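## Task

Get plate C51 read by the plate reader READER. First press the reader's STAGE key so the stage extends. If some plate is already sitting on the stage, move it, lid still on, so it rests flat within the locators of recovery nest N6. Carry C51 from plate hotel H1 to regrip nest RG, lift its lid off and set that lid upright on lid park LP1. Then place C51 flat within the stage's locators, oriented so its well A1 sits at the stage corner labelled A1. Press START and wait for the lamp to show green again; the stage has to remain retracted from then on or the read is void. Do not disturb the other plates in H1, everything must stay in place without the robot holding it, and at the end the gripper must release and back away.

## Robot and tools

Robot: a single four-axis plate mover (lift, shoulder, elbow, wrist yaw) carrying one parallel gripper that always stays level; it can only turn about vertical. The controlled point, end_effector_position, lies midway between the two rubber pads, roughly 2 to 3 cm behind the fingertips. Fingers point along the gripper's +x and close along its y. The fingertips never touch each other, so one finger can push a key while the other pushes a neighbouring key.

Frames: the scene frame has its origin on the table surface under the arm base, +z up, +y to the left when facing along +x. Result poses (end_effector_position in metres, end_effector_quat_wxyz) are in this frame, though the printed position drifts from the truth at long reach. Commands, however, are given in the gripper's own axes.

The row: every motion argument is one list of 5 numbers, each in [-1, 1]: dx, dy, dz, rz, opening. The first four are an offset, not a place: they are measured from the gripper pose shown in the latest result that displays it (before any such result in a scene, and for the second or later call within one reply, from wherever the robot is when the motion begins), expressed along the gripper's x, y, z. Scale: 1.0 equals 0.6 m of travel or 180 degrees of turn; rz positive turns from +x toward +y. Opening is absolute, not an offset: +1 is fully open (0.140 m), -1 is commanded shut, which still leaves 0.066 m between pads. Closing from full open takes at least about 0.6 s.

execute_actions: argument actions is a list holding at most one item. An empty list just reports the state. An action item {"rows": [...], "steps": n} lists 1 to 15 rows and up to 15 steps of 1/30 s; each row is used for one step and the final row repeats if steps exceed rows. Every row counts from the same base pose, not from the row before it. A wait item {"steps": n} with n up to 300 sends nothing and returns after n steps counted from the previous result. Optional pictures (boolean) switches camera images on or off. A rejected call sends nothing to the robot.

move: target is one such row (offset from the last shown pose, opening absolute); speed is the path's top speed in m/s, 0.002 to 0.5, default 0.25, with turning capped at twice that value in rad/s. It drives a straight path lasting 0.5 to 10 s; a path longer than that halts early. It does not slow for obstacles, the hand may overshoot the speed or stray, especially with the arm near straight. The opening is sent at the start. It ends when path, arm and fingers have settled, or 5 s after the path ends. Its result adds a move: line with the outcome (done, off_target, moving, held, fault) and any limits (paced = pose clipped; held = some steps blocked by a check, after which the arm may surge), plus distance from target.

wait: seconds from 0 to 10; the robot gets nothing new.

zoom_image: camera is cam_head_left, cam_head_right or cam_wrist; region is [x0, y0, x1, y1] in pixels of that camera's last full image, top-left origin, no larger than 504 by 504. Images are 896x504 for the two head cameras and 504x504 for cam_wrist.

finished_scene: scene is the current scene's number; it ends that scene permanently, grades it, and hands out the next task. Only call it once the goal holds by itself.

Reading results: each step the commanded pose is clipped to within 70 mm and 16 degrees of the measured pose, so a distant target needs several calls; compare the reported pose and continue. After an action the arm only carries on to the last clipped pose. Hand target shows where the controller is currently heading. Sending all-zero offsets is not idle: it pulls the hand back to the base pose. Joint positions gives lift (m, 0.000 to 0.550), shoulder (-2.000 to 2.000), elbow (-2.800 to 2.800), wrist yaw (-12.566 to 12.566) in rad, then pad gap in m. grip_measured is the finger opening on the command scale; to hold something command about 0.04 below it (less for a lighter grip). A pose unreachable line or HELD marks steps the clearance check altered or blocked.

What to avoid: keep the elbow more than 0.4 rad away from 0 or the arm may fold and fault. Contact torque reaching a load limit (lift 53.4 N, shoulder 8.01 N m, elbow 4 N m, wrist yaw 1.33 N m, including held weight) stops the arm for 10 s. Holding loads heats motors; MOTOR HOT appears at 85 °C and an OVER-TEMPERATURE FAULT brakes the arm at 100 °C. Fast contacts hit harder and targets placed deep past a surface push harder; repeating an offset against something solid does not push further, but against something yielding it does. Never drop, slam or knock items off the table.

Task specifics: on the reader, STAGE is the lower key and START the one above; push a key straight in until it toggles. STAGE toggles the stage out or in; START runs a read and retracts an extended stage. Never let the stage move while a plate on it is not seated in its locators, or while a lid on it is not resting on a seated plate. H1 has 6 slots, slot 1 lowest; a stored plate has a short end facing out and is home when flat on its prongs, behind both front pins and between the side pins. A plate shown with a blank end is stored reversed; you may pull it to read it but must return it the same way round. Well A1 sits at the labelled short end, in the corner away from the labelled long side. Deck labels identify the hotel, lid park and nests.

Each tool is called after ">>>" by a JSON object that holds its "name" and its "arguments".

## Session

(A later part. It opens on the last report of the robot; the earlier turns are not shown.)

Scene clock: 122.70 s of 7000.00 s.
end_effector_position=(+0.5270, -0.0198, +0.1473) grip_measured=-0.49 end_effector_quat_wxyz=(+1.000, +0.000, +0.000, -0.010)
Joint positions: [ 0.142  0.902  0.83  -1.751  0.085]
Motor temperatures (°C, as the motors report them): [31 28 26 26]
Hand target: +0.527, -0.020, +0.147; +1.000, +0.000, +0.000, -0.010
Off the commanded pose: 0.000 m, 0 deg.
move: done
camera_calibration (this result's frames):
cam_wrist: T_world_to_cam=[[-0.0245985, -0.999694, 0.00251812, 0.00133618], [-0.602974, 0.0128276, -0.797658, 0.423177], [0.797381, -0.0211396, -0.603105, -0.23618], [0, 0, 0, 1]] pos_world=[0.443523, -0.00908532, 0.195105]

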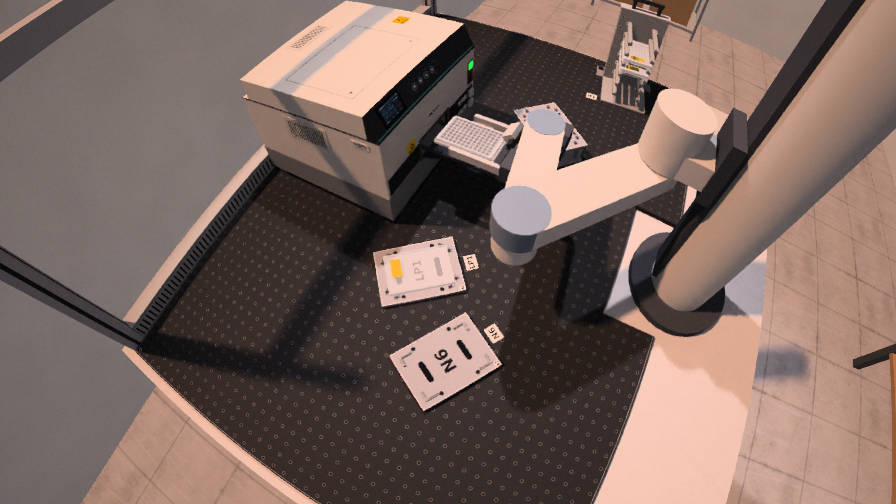

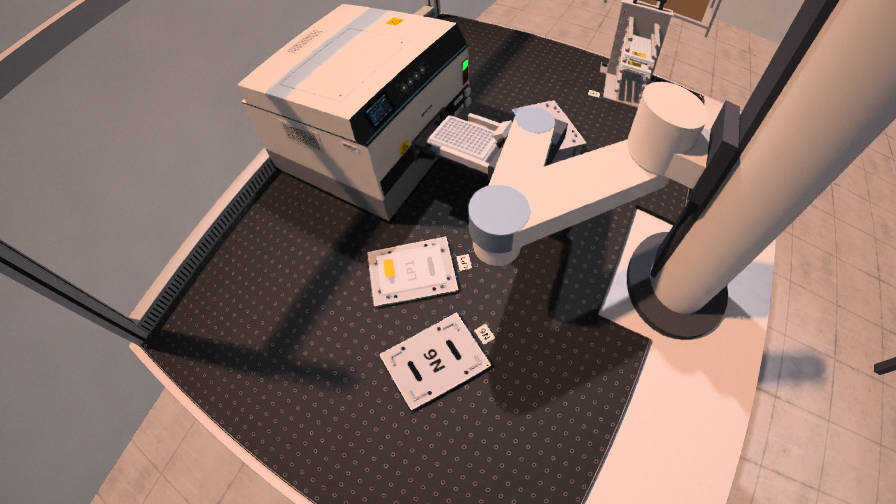

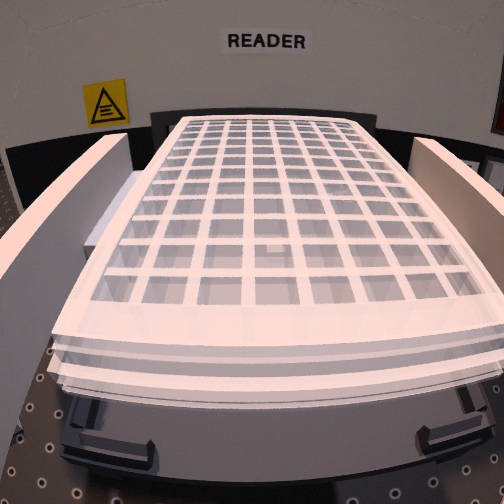

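>>> {"name": "move", "arguments": {"target": [0,0,-0.016,0,-0.55], "speed": 0.02}}

Scene clock: 126.30 s of 7000.00 s.
end_effector_position=(+0.5270, -0.0198, +0.1376) grip_measured=-0.49 end_effector_quat_wxyz=(+1.000, +0.000, +0.000, -0.010)
Joint positions: [ 0.133  0.902  0.83  -1.751  0.085]
Motor temperatures (°C, as the motors report them): [31 28 26 26]
Hand target: +0.527, -0.020, +0.138; +1.000, +0.000, +0.000, -0.010
Off the commanded pose: 0.000 m, 0 deg.
move: done
camera_calibration (this result's frames):
cam_wrist: T_world_to_cam=[[-0.0246849, -0.999692, 0.00251812, 0.001391], [-0.602973, 0.0128797, -0.797658, 0.415472], [0.79738, -0.0212084, -0.603105, -0.241986], [0, 0, 0, 1]] pos_world=[0.443507, -0.00909271, 0.185458]

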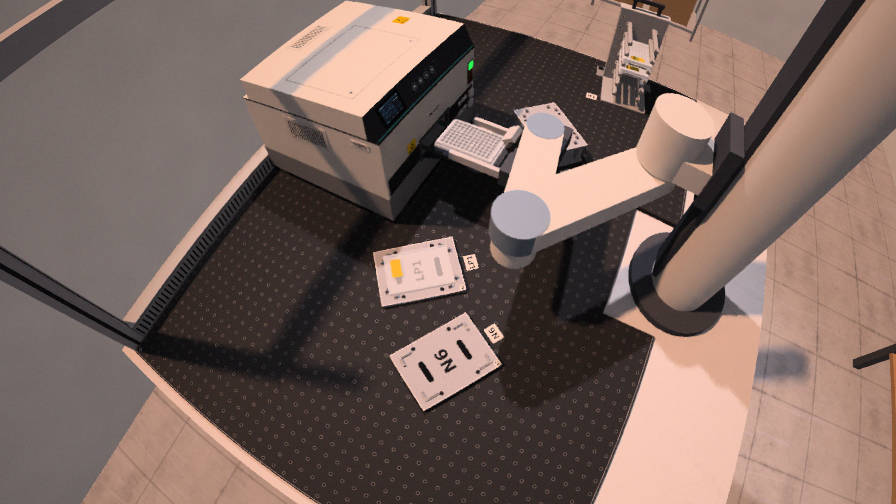

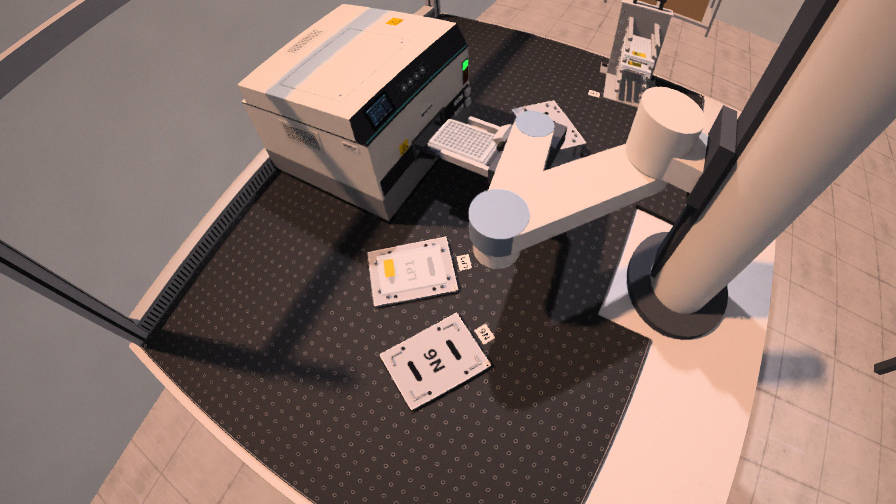

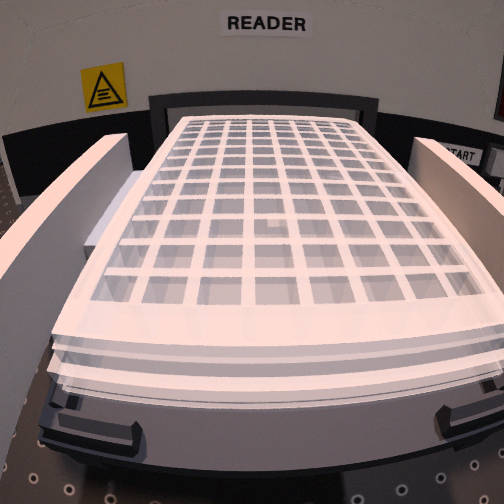

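>>> {"name": "move", "arguments": {"target": [0,0,-0.014,0,-0.55], "speed": 0.008}}

Scene clock: 129.20 s of 7000.00 s.
end_effector_position=(+0.5267, -0.0198, +0.1306) grip_measured=-0.49 end_effector_quat_wxyz=(+1.000, +0.000, +0.000, -0.009)
Joint positions: [ 0.126  0.903  0.828 -1.75   0.085]
Motor temperatures (°C, as the motors report them): [31 28 26 26]
Hand target: +0.527, -0.020, +0.129; +1.000, +0.000, +0.000, -0.010
Off the commanded pose: 0.001 m, 0 deg.
move: done
camera_calibration (this result's frames):
cam_wrist: T_world_to_cam=[[-0.0245418, -0.999696, 0.00251812, 0.0013176], [-0.602975, 0.0127934, -0.797658, 0.409598], [0.797383, -0.0210943, -0.603105, -0.245964], [0, 0, 0, 1]] pos_world=[0.443137, -0.00911138, 0.178373]

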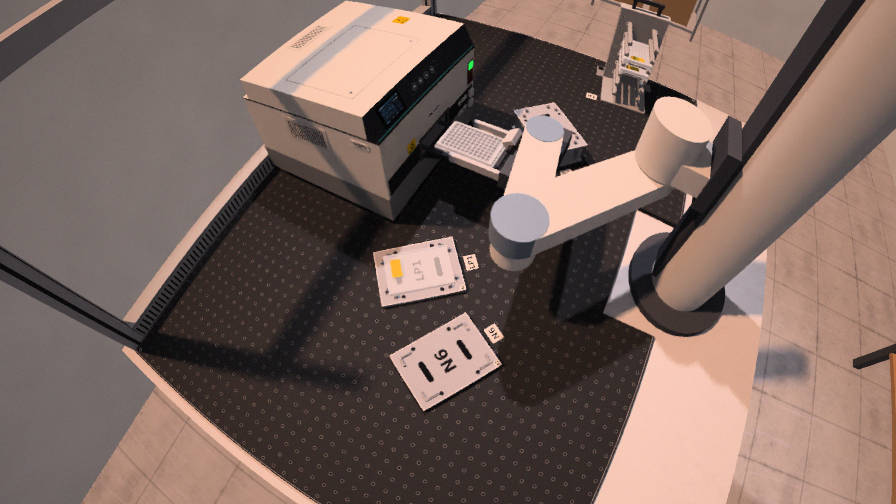

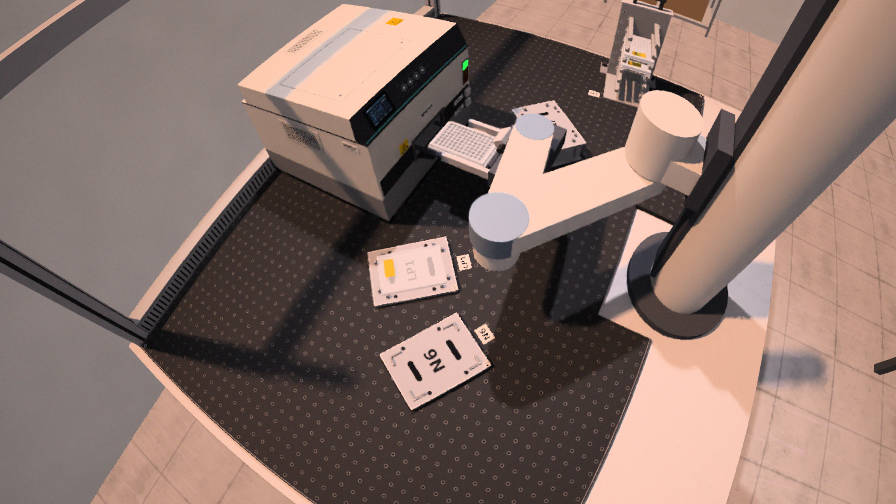

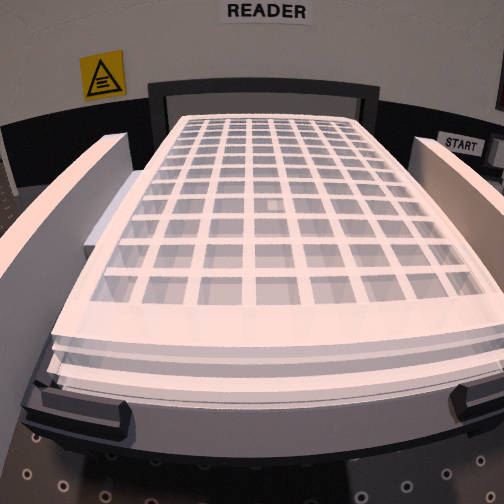

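Seated; slight back nudge, release, and go to START.

>>> {"name": "move", "arguments": {"target": [-0.001,0,0,0,-0.55], "speed": 0.005}}

>>> {"name": "move", "arguments": {"target": [0,0,0,0,-0.4]}}

>>> {"name": "move", "arguments": {"target": [0,0,0.07,0,-0.4], "speed": 0.1}}

>>> {"name": "move", "arguments": {"target": [0.05,-0.35,0,0.006,-1]}}

>>> {"name": "zoom_image", "arguments": {"camera": "cam_head_left", "region": [400,90,540,195]}}

Scene clock: 135.00 s of 7000.00 s.
end_effector_position=(+0.5262, -0.0198, +0.1309) grip_measured=-0.49 end_effector_quat_wxyz=(+1.000, +0.000, +0.000, -0.009)
Joint positions: [ 0.126  0.903  0.826 -1.748  0.085]
Motor temperatures (°C, as the motors report them): [30 28 26 26]
Hand target: +0.526, -0.020, +0.131; +1.000, +0.000, +0.000, -0.009
Off the commanded pose: 0.000 m, 0 deg.
After step 90, 2.10 s passed at rest.
move: done
camera_calibration (this result's frames):
cam_wrist: T_world_to_cam=[[-0.0244372, -0.999698, 0.00251812, 0.00125931], [-0.602976, 0.0127303, -0.797658, 0.40957], [0.797385, -0.0210109, -0.603105, -0.245385], [0, 0, 0, 1]] pos_world=[0.442658, -0.00911079, 0.1787]

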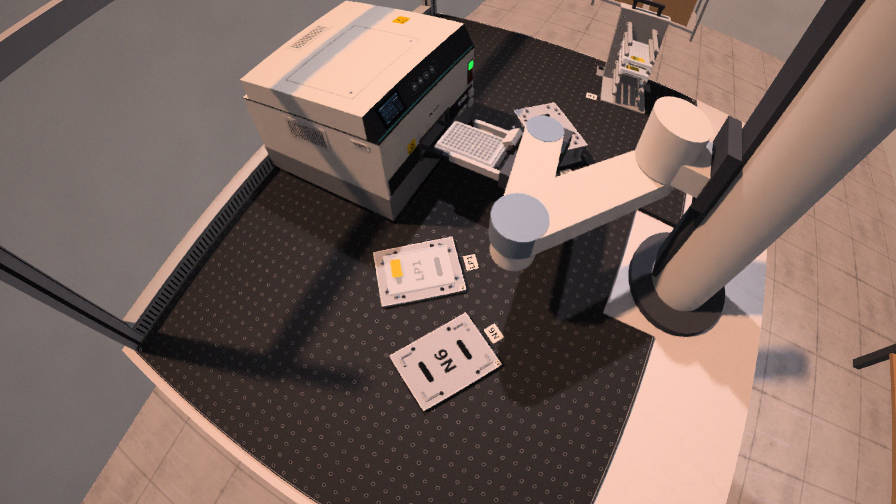

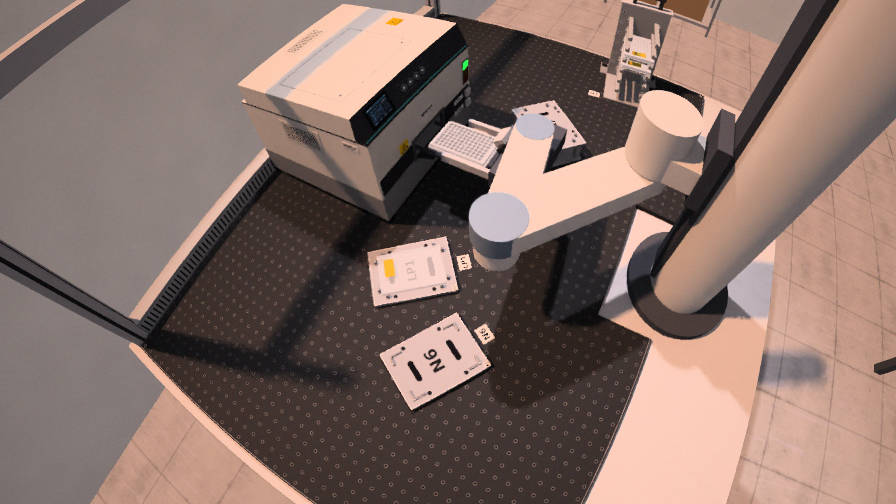

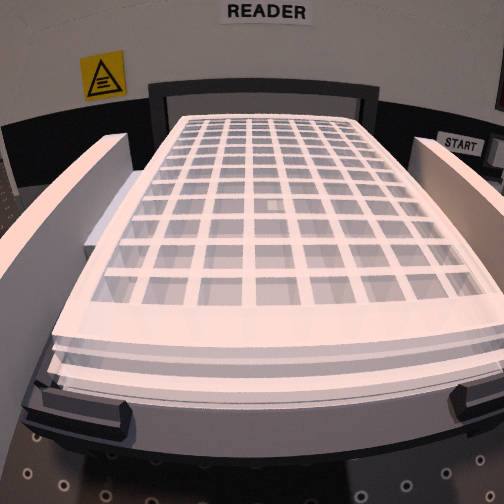

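Scene clock: 135.50 s of 7000.00 s.
end_effector_position=(+0.5262, -0.0198, +0.1310) grip_measured=-0.40 end_effector_quat_wxyz=(+1.000, +0.000, +0.000, -0.009)
Joint positions: [ 0.126  0.903  0.826 -1.748  0.088]
Motor temperatures (°C, as the motors report them): [30 28 26 26]
Hand target: +0.526, -0.020, +0.131; +1.000, +0.000, +0.000, -0.009
Off the commanded pose: 0.000 m, 0 deg.
move: done
camera_calibration (this result's frames):
cam_wrist: T_world_to_cam=[[-0.0243684, -0.9997, 0.00251812, 0.00123262], [-0.602977, 0.0126888, -0.797658, 0.409634], [0.797386, -0.020956, -0.603105, -0.245357], [0, 0, 0, 1]] pos_world=[0.442674, -0.00910722, 0.178769]

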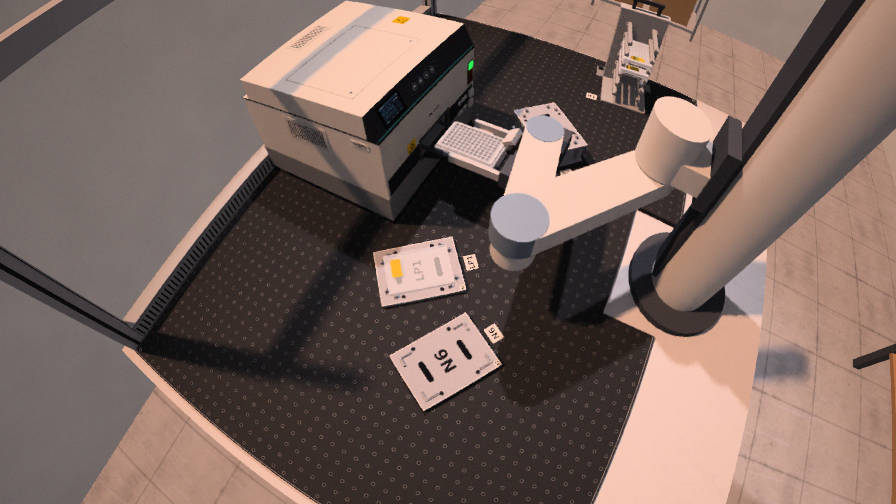

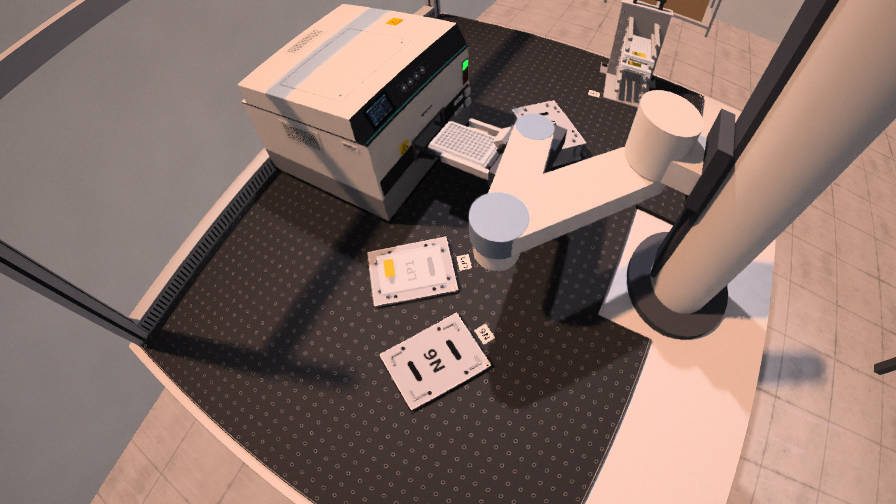

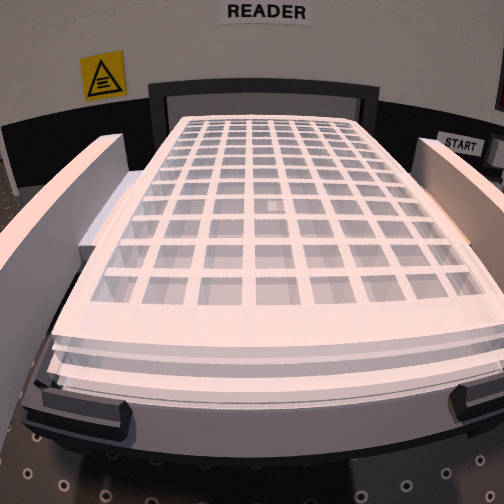

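Scene clock: 136.23 s of 7000.00 s.
end_effector_position=(+0.5262, -0.0198, +0.1730) grip_measured=-0.40 end_effector_quat_wxyz=(+1.000, +0.000, +0.000, -0.009)
Joint positions: [ 0.168  0.903  0.826 -1.748  0.088]
Motor temperatures (°C, as the motors report them): [30 28 26 26]
Hand target: +0.526, -0.020, +0.173; +1.000, +0.000, +0.000, -0.009
Off the commanded pose: 0.000 m, 0 deg.
move: done
camera_calibration (this result's frames):
cam_wrist: T_world_to_cam=[[-0.0243357, -0.999701, 0.00251812, 0.00111607], [-0.602978, 0.0126691, -0.797658, 0.443168], [0.797387, -0.0209299, -0.603105, -0.22001], [0, 0, 0, 1]] pos_world=[0.44268, -0.00910356, 0.220804]

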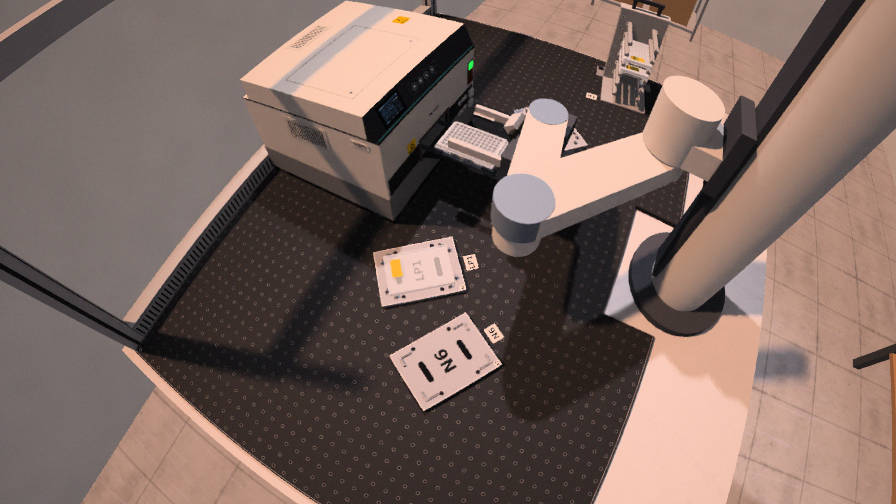

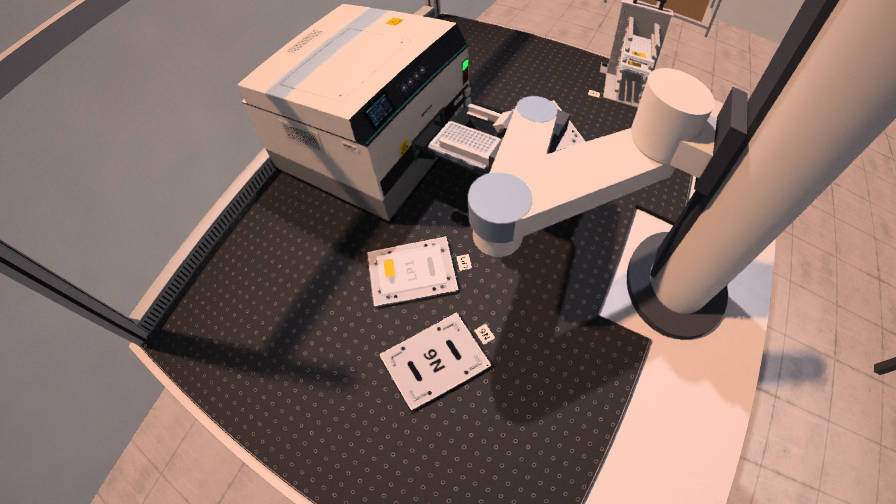

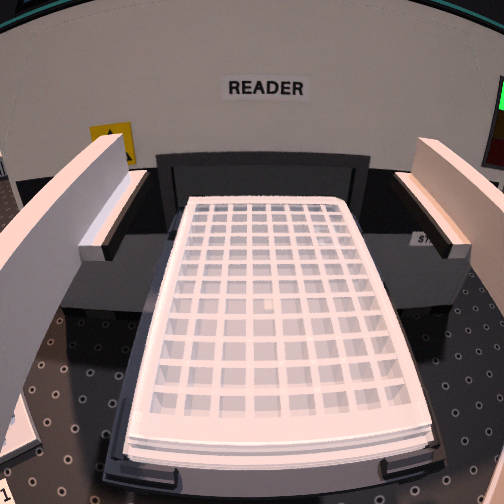

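Scene clock: 137.53 s of 7000.00 s.
end_effector_position=(+0.5520, -0.2304, +0.1730) grip_measured=-1.00 end_effector_quat_wxyz=(+1.000, +0.000, +0.000, +0.000)
Joint positions: [ 0.168  0.02   1.371 -1.391  0.066]
Motor temperatures (°C, as the motors report them): [30 28 26 26]
Hand target: +0.552, -0.230, +0.173; +1.000, +0.000, +0.000, +0.000
Off the commanded pose: 0.000 m, 0 deg.
move: done
camera_calibration (this result's frames):
cam_wrist: T_world_to_cam=[[-0.0053652, -0.999982, 0.00251812, -0.219352], [-0.603109, 0.00122723, -0.797658, 0.458833], [0.79764, -0.0057983, -0.603105, -0.241637], [0, 0, 0, 1]] pos_world=[0.468289, -0.221313, 0.220811]

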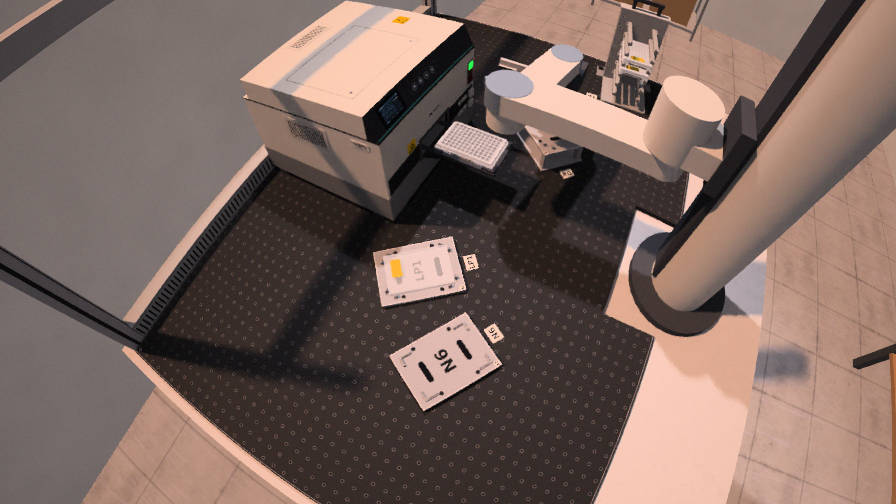

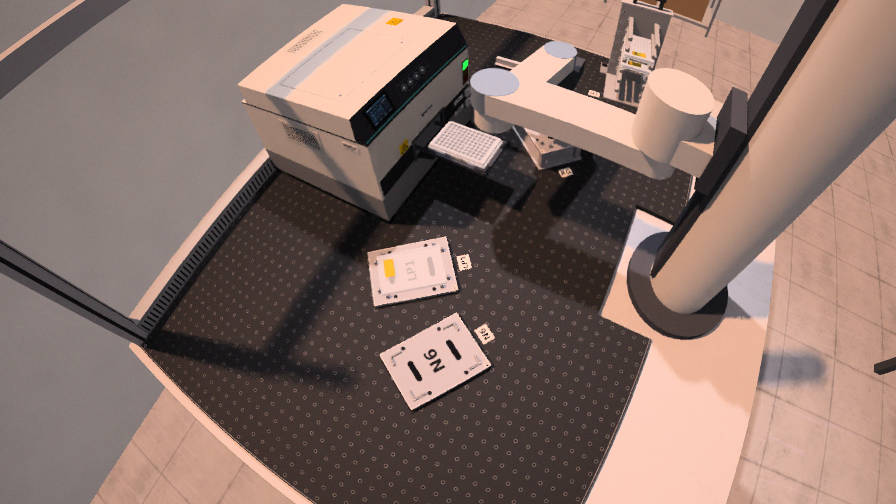

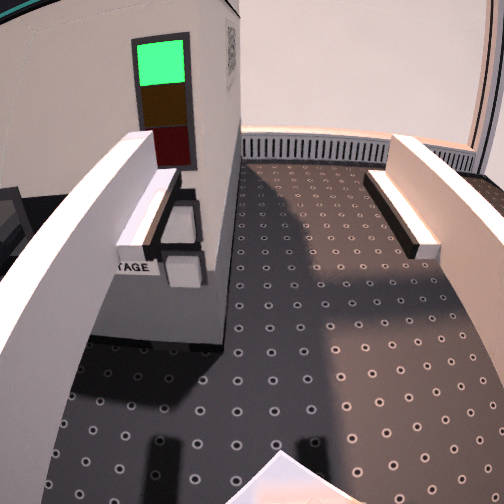

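Region (400, 90, 540, 195) of cam_head_left's 896x504 image, scaled by 3.600, with more detail than that image has; it fills the top 378 rows of this view, and the rest is white.

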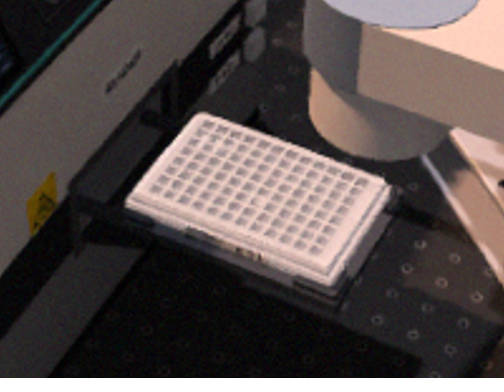

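>>> {"name": "move", "arguments": {"target": [0.04,0,-0.084,0,-1], "speed": 0.1}}

>>> {"name": "move", "arguments": {"target": [0.021,0,0,0,-1], "speed": 0.015}}

>>> {"name": "move", "arguments": {"target": [-0.1,0,0.08,0,-1]}}

>>> {"name": "wait", "arguments": {"seconds": 10}}

Scene clock: 141.10 s of 7000.00 s.
end_effector_position=(+0.5760, -0.2303, +0.1226) grip_measured=-1.00 end_effector_quat_wxyz=(+1.000, +0.000, +0.000, +0.000)
Joint positions: [ 0.118  0.032  1.461 -1.492  0.066]
Motor temperatures (°C, as the motors report them): [30 28 26 26]
Hand target: +0.576, -0.230, +0.123; +1.000, +0.000, +0.000, +0.000
Off the commanded pose: 0.000 m, 0 deg.
move: done
camera_calibration (this result's frames):
cam_wrist: T_world_to_cam=[[-0.00489942, -0.999985, 0.00251812, -0.219275], [-0.60311, 0.000946307, -0.797658, 0.433033], [0.797643, -0.00542676, -0.603105, -0.291142], [0, 0, 0, 1]] pos_world=[0.49232, -0.221261, 0.170375]

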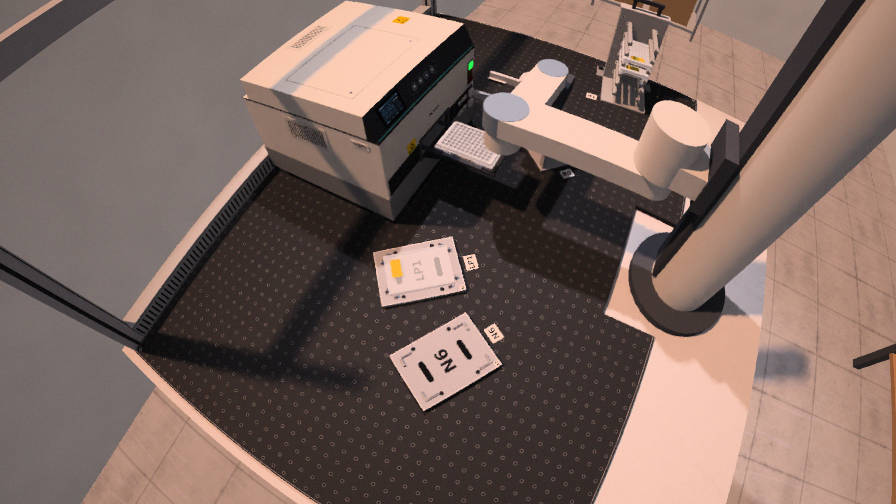

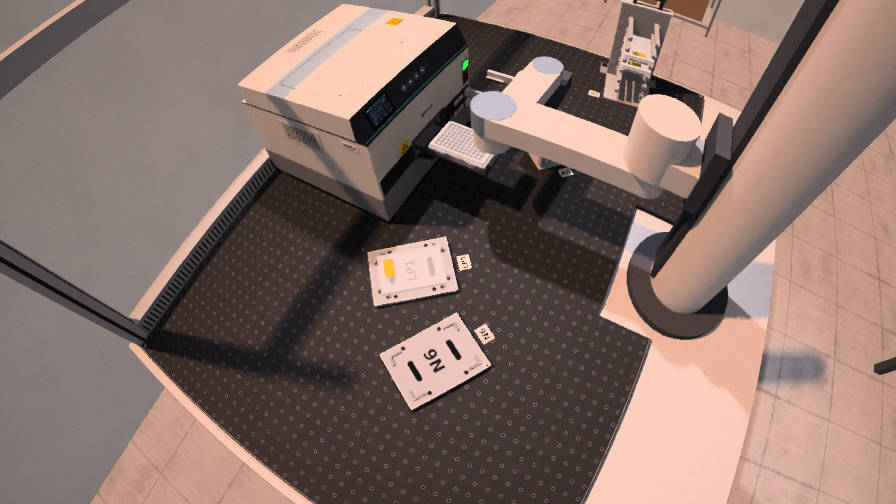

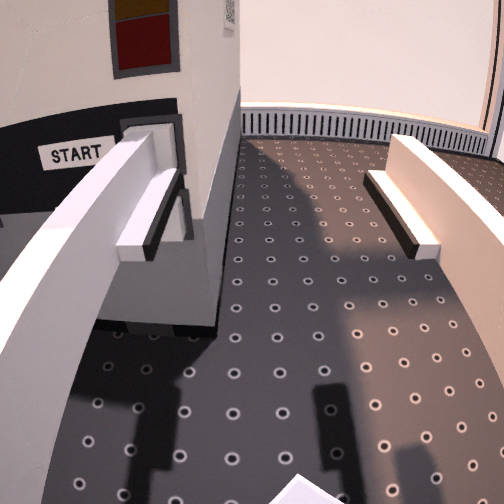

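Scene clock: 142.17 s of 7000.00 s.
end_effector_position=(+0.5877, -0.2305, +0.1226) grip_measured=-1.00 end_effector_quat_wxyz=(+1.000, +0.000, +0.000, +0.000)
Joint positions: [ 0.118  0.033  1.508 -1.54   0.066]
Motor temperatures (°C, as the motors report them): [30 28 26 26]
Hand target: +0.589, -0.230, +0.123; +1.000, +0.000, +0.000, +0.000
Off the commanded pose: 0.001 m, 0 deg.
move: done
camera_calibration (this result's frames):
cam_wrist: T_world_to_cam=[[-0.00488273, -0.999985, 0.00251812, -0.21944], [-0.60311, 0.000936242, -0.797658, 0.440083], [0.797643, -0.00541345, -0.603105, -0.300465], [0, 0, 0, 1]] pos_world=[0.504011, -0.221475, 0.170376]

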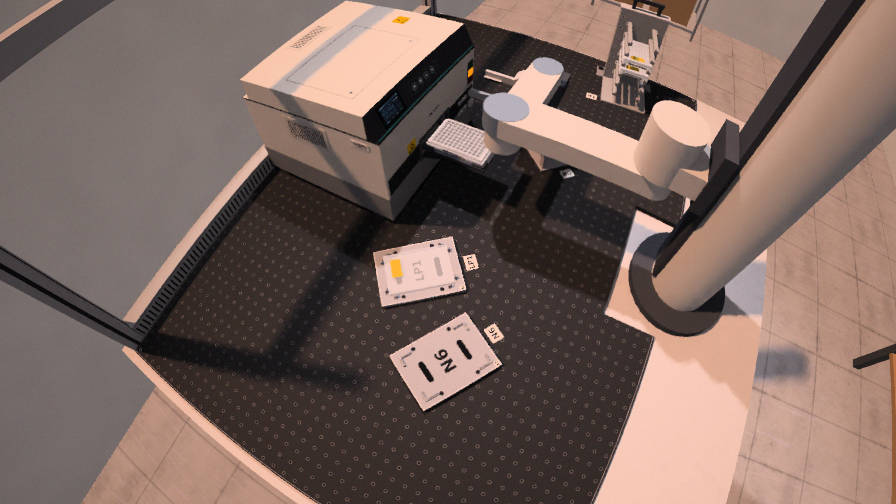

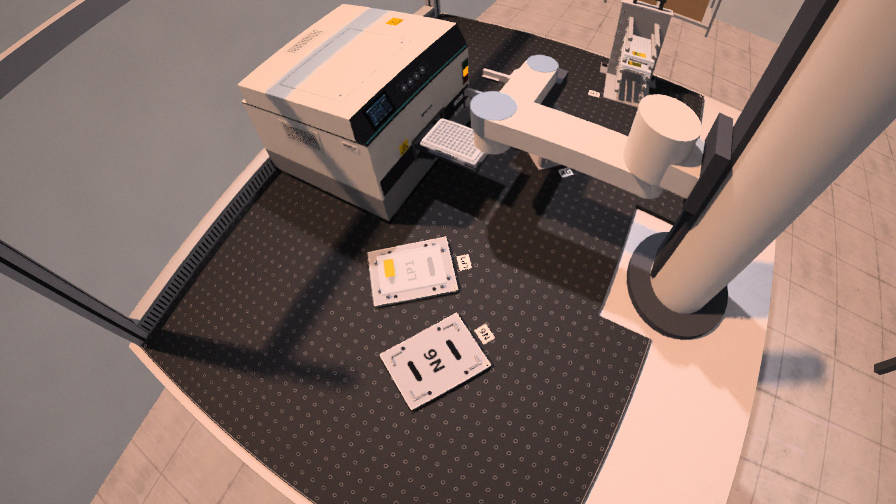

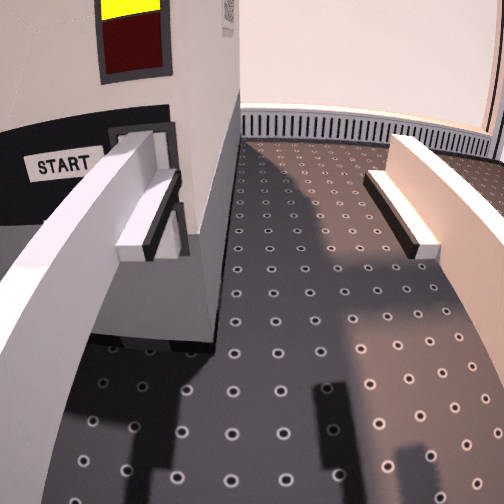

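Scene clock: 142.93 s of 7000.00 s.
end_effector_position=(+0.5276, -0.2307, +0.1706) grip_measured=-1.00 end_effector_quat_wxyz=(+1.000, +0.000, +0.000, -0.000)
Joint positions: [ 0.166 -0.001  1.287 -1.286  0.066]
Motor temperatures (°C, as the motors report them): [30 28 26 26]
Hand target: +0.528, -0.231, +0.171; +1.000, +0.000, +0.000, +0.000
Off the commanded pose: 0.000 m, 0 deg.
move: done
camera_calibration (this result's frames):
cam_wrist: T_world_to_cam=[[-0.00563559, -0.999981, 0.00251812, -0.219588], [-0.603109, 0.0013903, -0.797658, 0.442251], [0.797639, -0.00601397, -0.603105, -0.223688], [0, 0, 0, 1]] pos_world=[0.44391, -0.221543, 0.218411]

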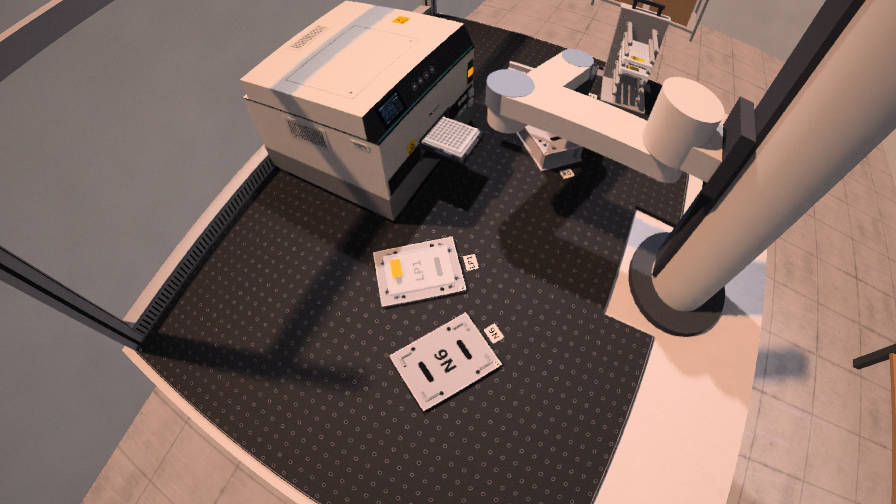

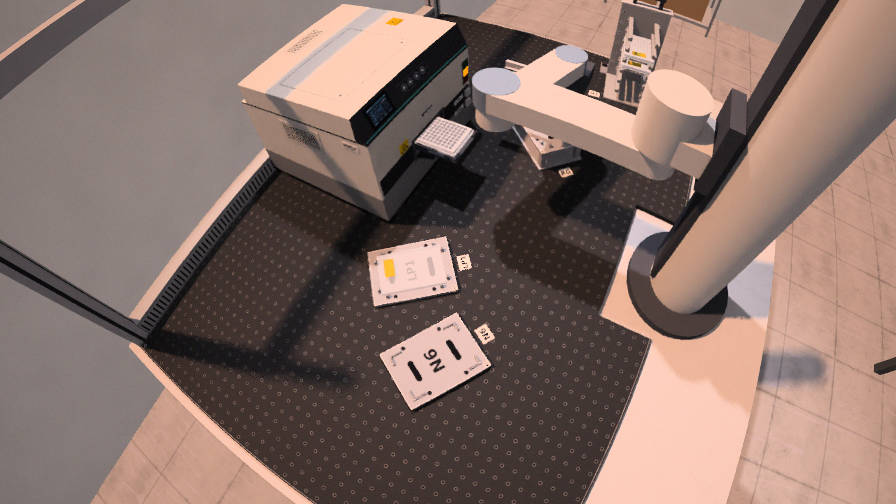

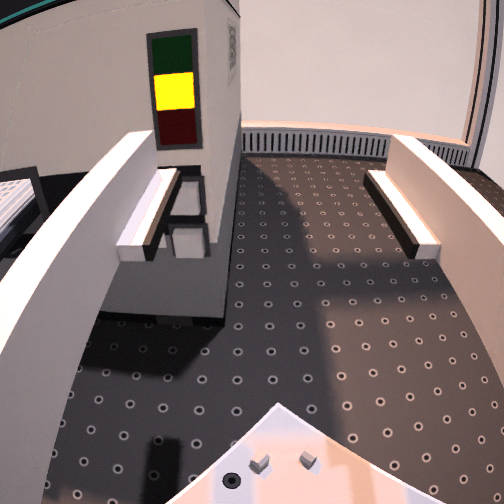

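Scene clock: 152.93 s of 7000.00 s.
end_effector_position=(+0.5276, -0.2307, +0.1706) grip_measured=-1.00 end_effector_quat_wxyz=(+1.000, +0.000, +0.000, -0.000)
Joint positions: [ 0.166 -0.001  1.287 -1.286  0.066]
Motor temperatures (°C, as the motors report them): [30 28 26 26]
Hand target: +0.528, -0.231, +0.171; +1.000, +0.000, +0.000, +0.000
Off the commanded pose: 0.000 m, 0 deg.
Steps of this call (steps 1 to 300: nothing new was sent). Readings (end_effector_position):
1: (+0.5276, -0.2307, +0.1706)
2: (+0.5276, -0.2307, +0.1706)
4: (+0.5276, -0.2307, +0.1706)
8: (+0.5276, -0.2307, +0.1706)
300: the state above
camera_calibration (this result's frames):
cam_wrist: T_world_to_cam=[[-0.00558806, -0.999981, 0.00251812, -0.219606], [-0.603109, 0.00136164, -0.797658, 0.442249], [0.797639, -0.00597606, -0.603105, -0.223688], [0, 0, 0, 1]] pos_world=[0.443919, -0.221541, 0.218409]

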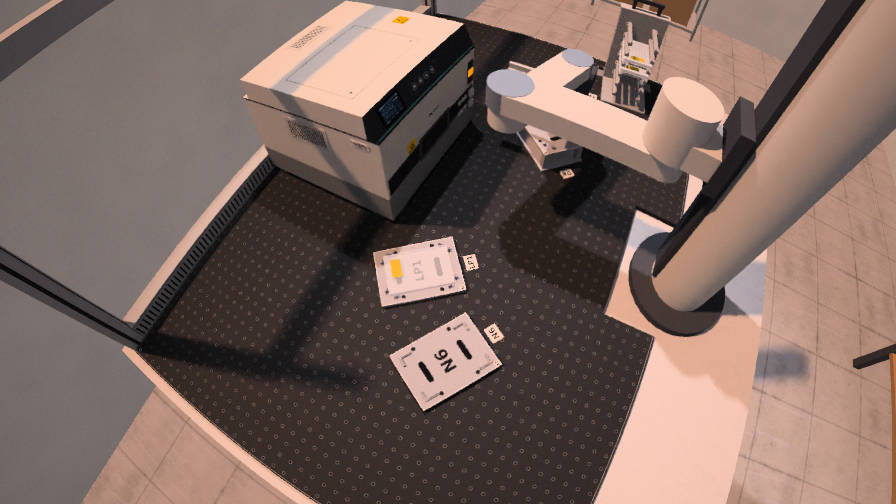

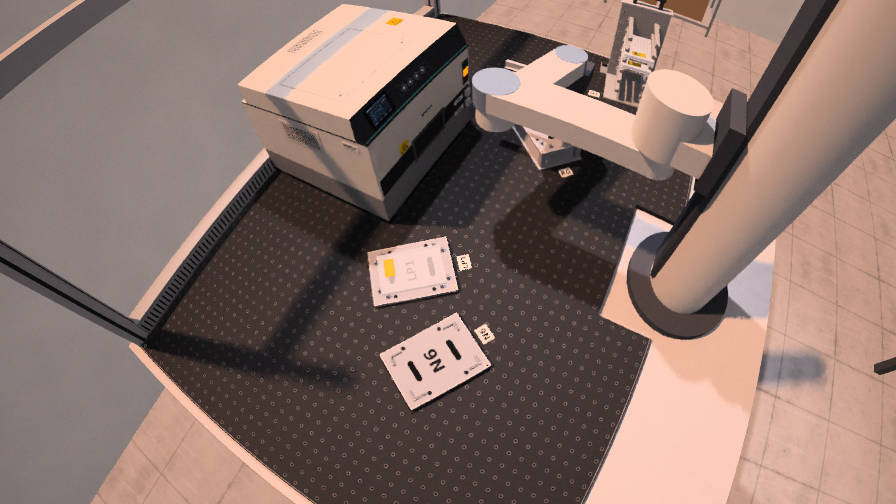

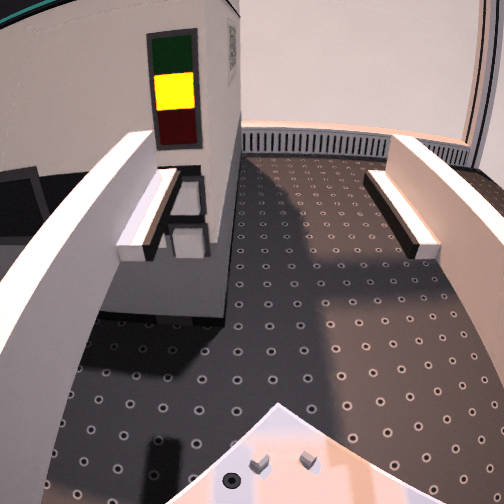

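>>> {"name": "wait", "arguments": {"seconds": 10}}

Scene clock: 165.50 s of 7000.00 s.
end_effector_position=(+0.5276, -0.2307, +0.1706) grip_measured=-1.00 end_effector_quat_wxyz=(+1.000, +0.000, +0.000, -0.000)
Joint positions: [ 0.166 -0.001  1.287 -1.286  0.066]
Motor temperatures (°C, as the motors report them): [30 28 26 26]
Hand target: +0.528, -0.231, +0.171; +1.000, +0.000, +0.000, +0.000
Off the commanded pose: 0.000 m, 0 deg.
Steps of this call (steps 1 to 377: nothing new was sent). Readings (end_effector_position):
1: (+0.5276, -0.2307, +0.1706)
2: (+0.5276, -0.2307, +0.1706)
4: (+0.5276, -0.2307, +0.1706)
8: (+0.5276, -0.2307, +0.1706)
377: the state above
camera_calibration (this result's frames):
cam_wrist: T_world_to_cam=[[-0.00558806, -0.999981, 0.00251812, -0.219606], [-0.603109, 0.00136164, -0.797658, 0.442249], [0.797639, -0.00597606, -0.603105, -0.223688], [0, 0, 0, 1]] pos_world=[0.443919, -0.221541, 0.218409]

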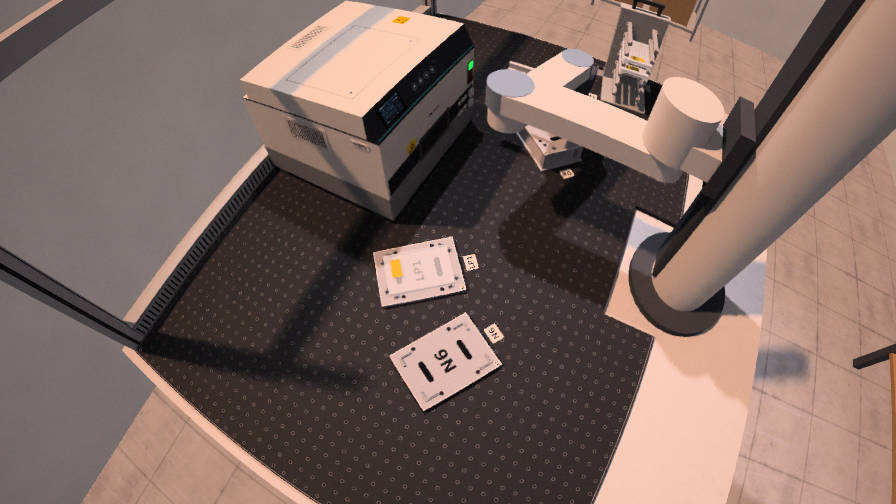

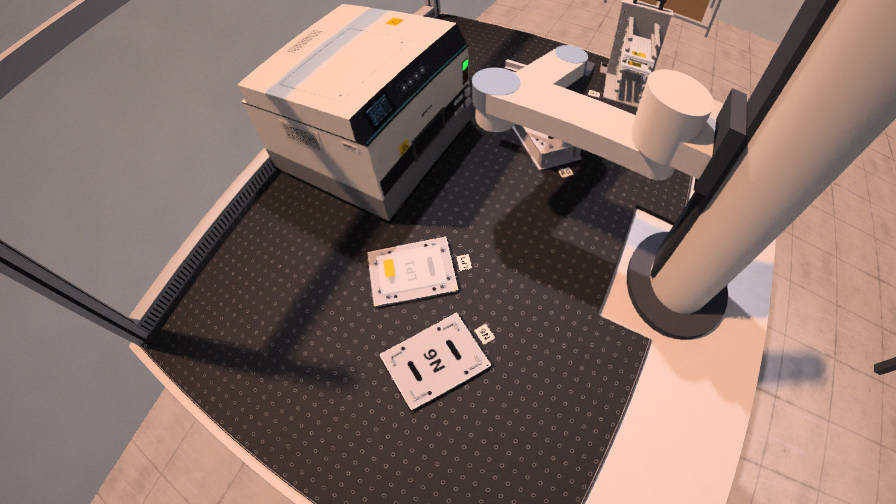

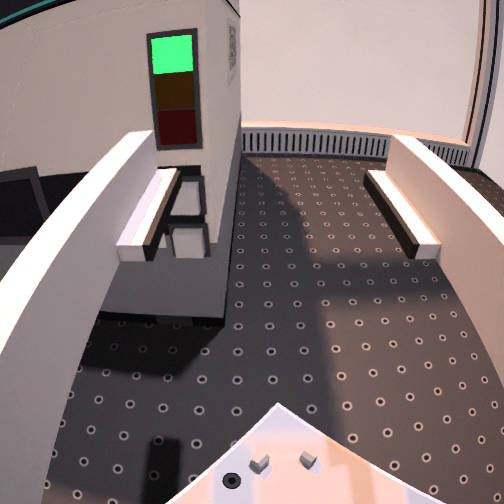

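>>> {"name": "finished_scene", "arguments": {"scene": 1}}

The scene is finished: the task was done.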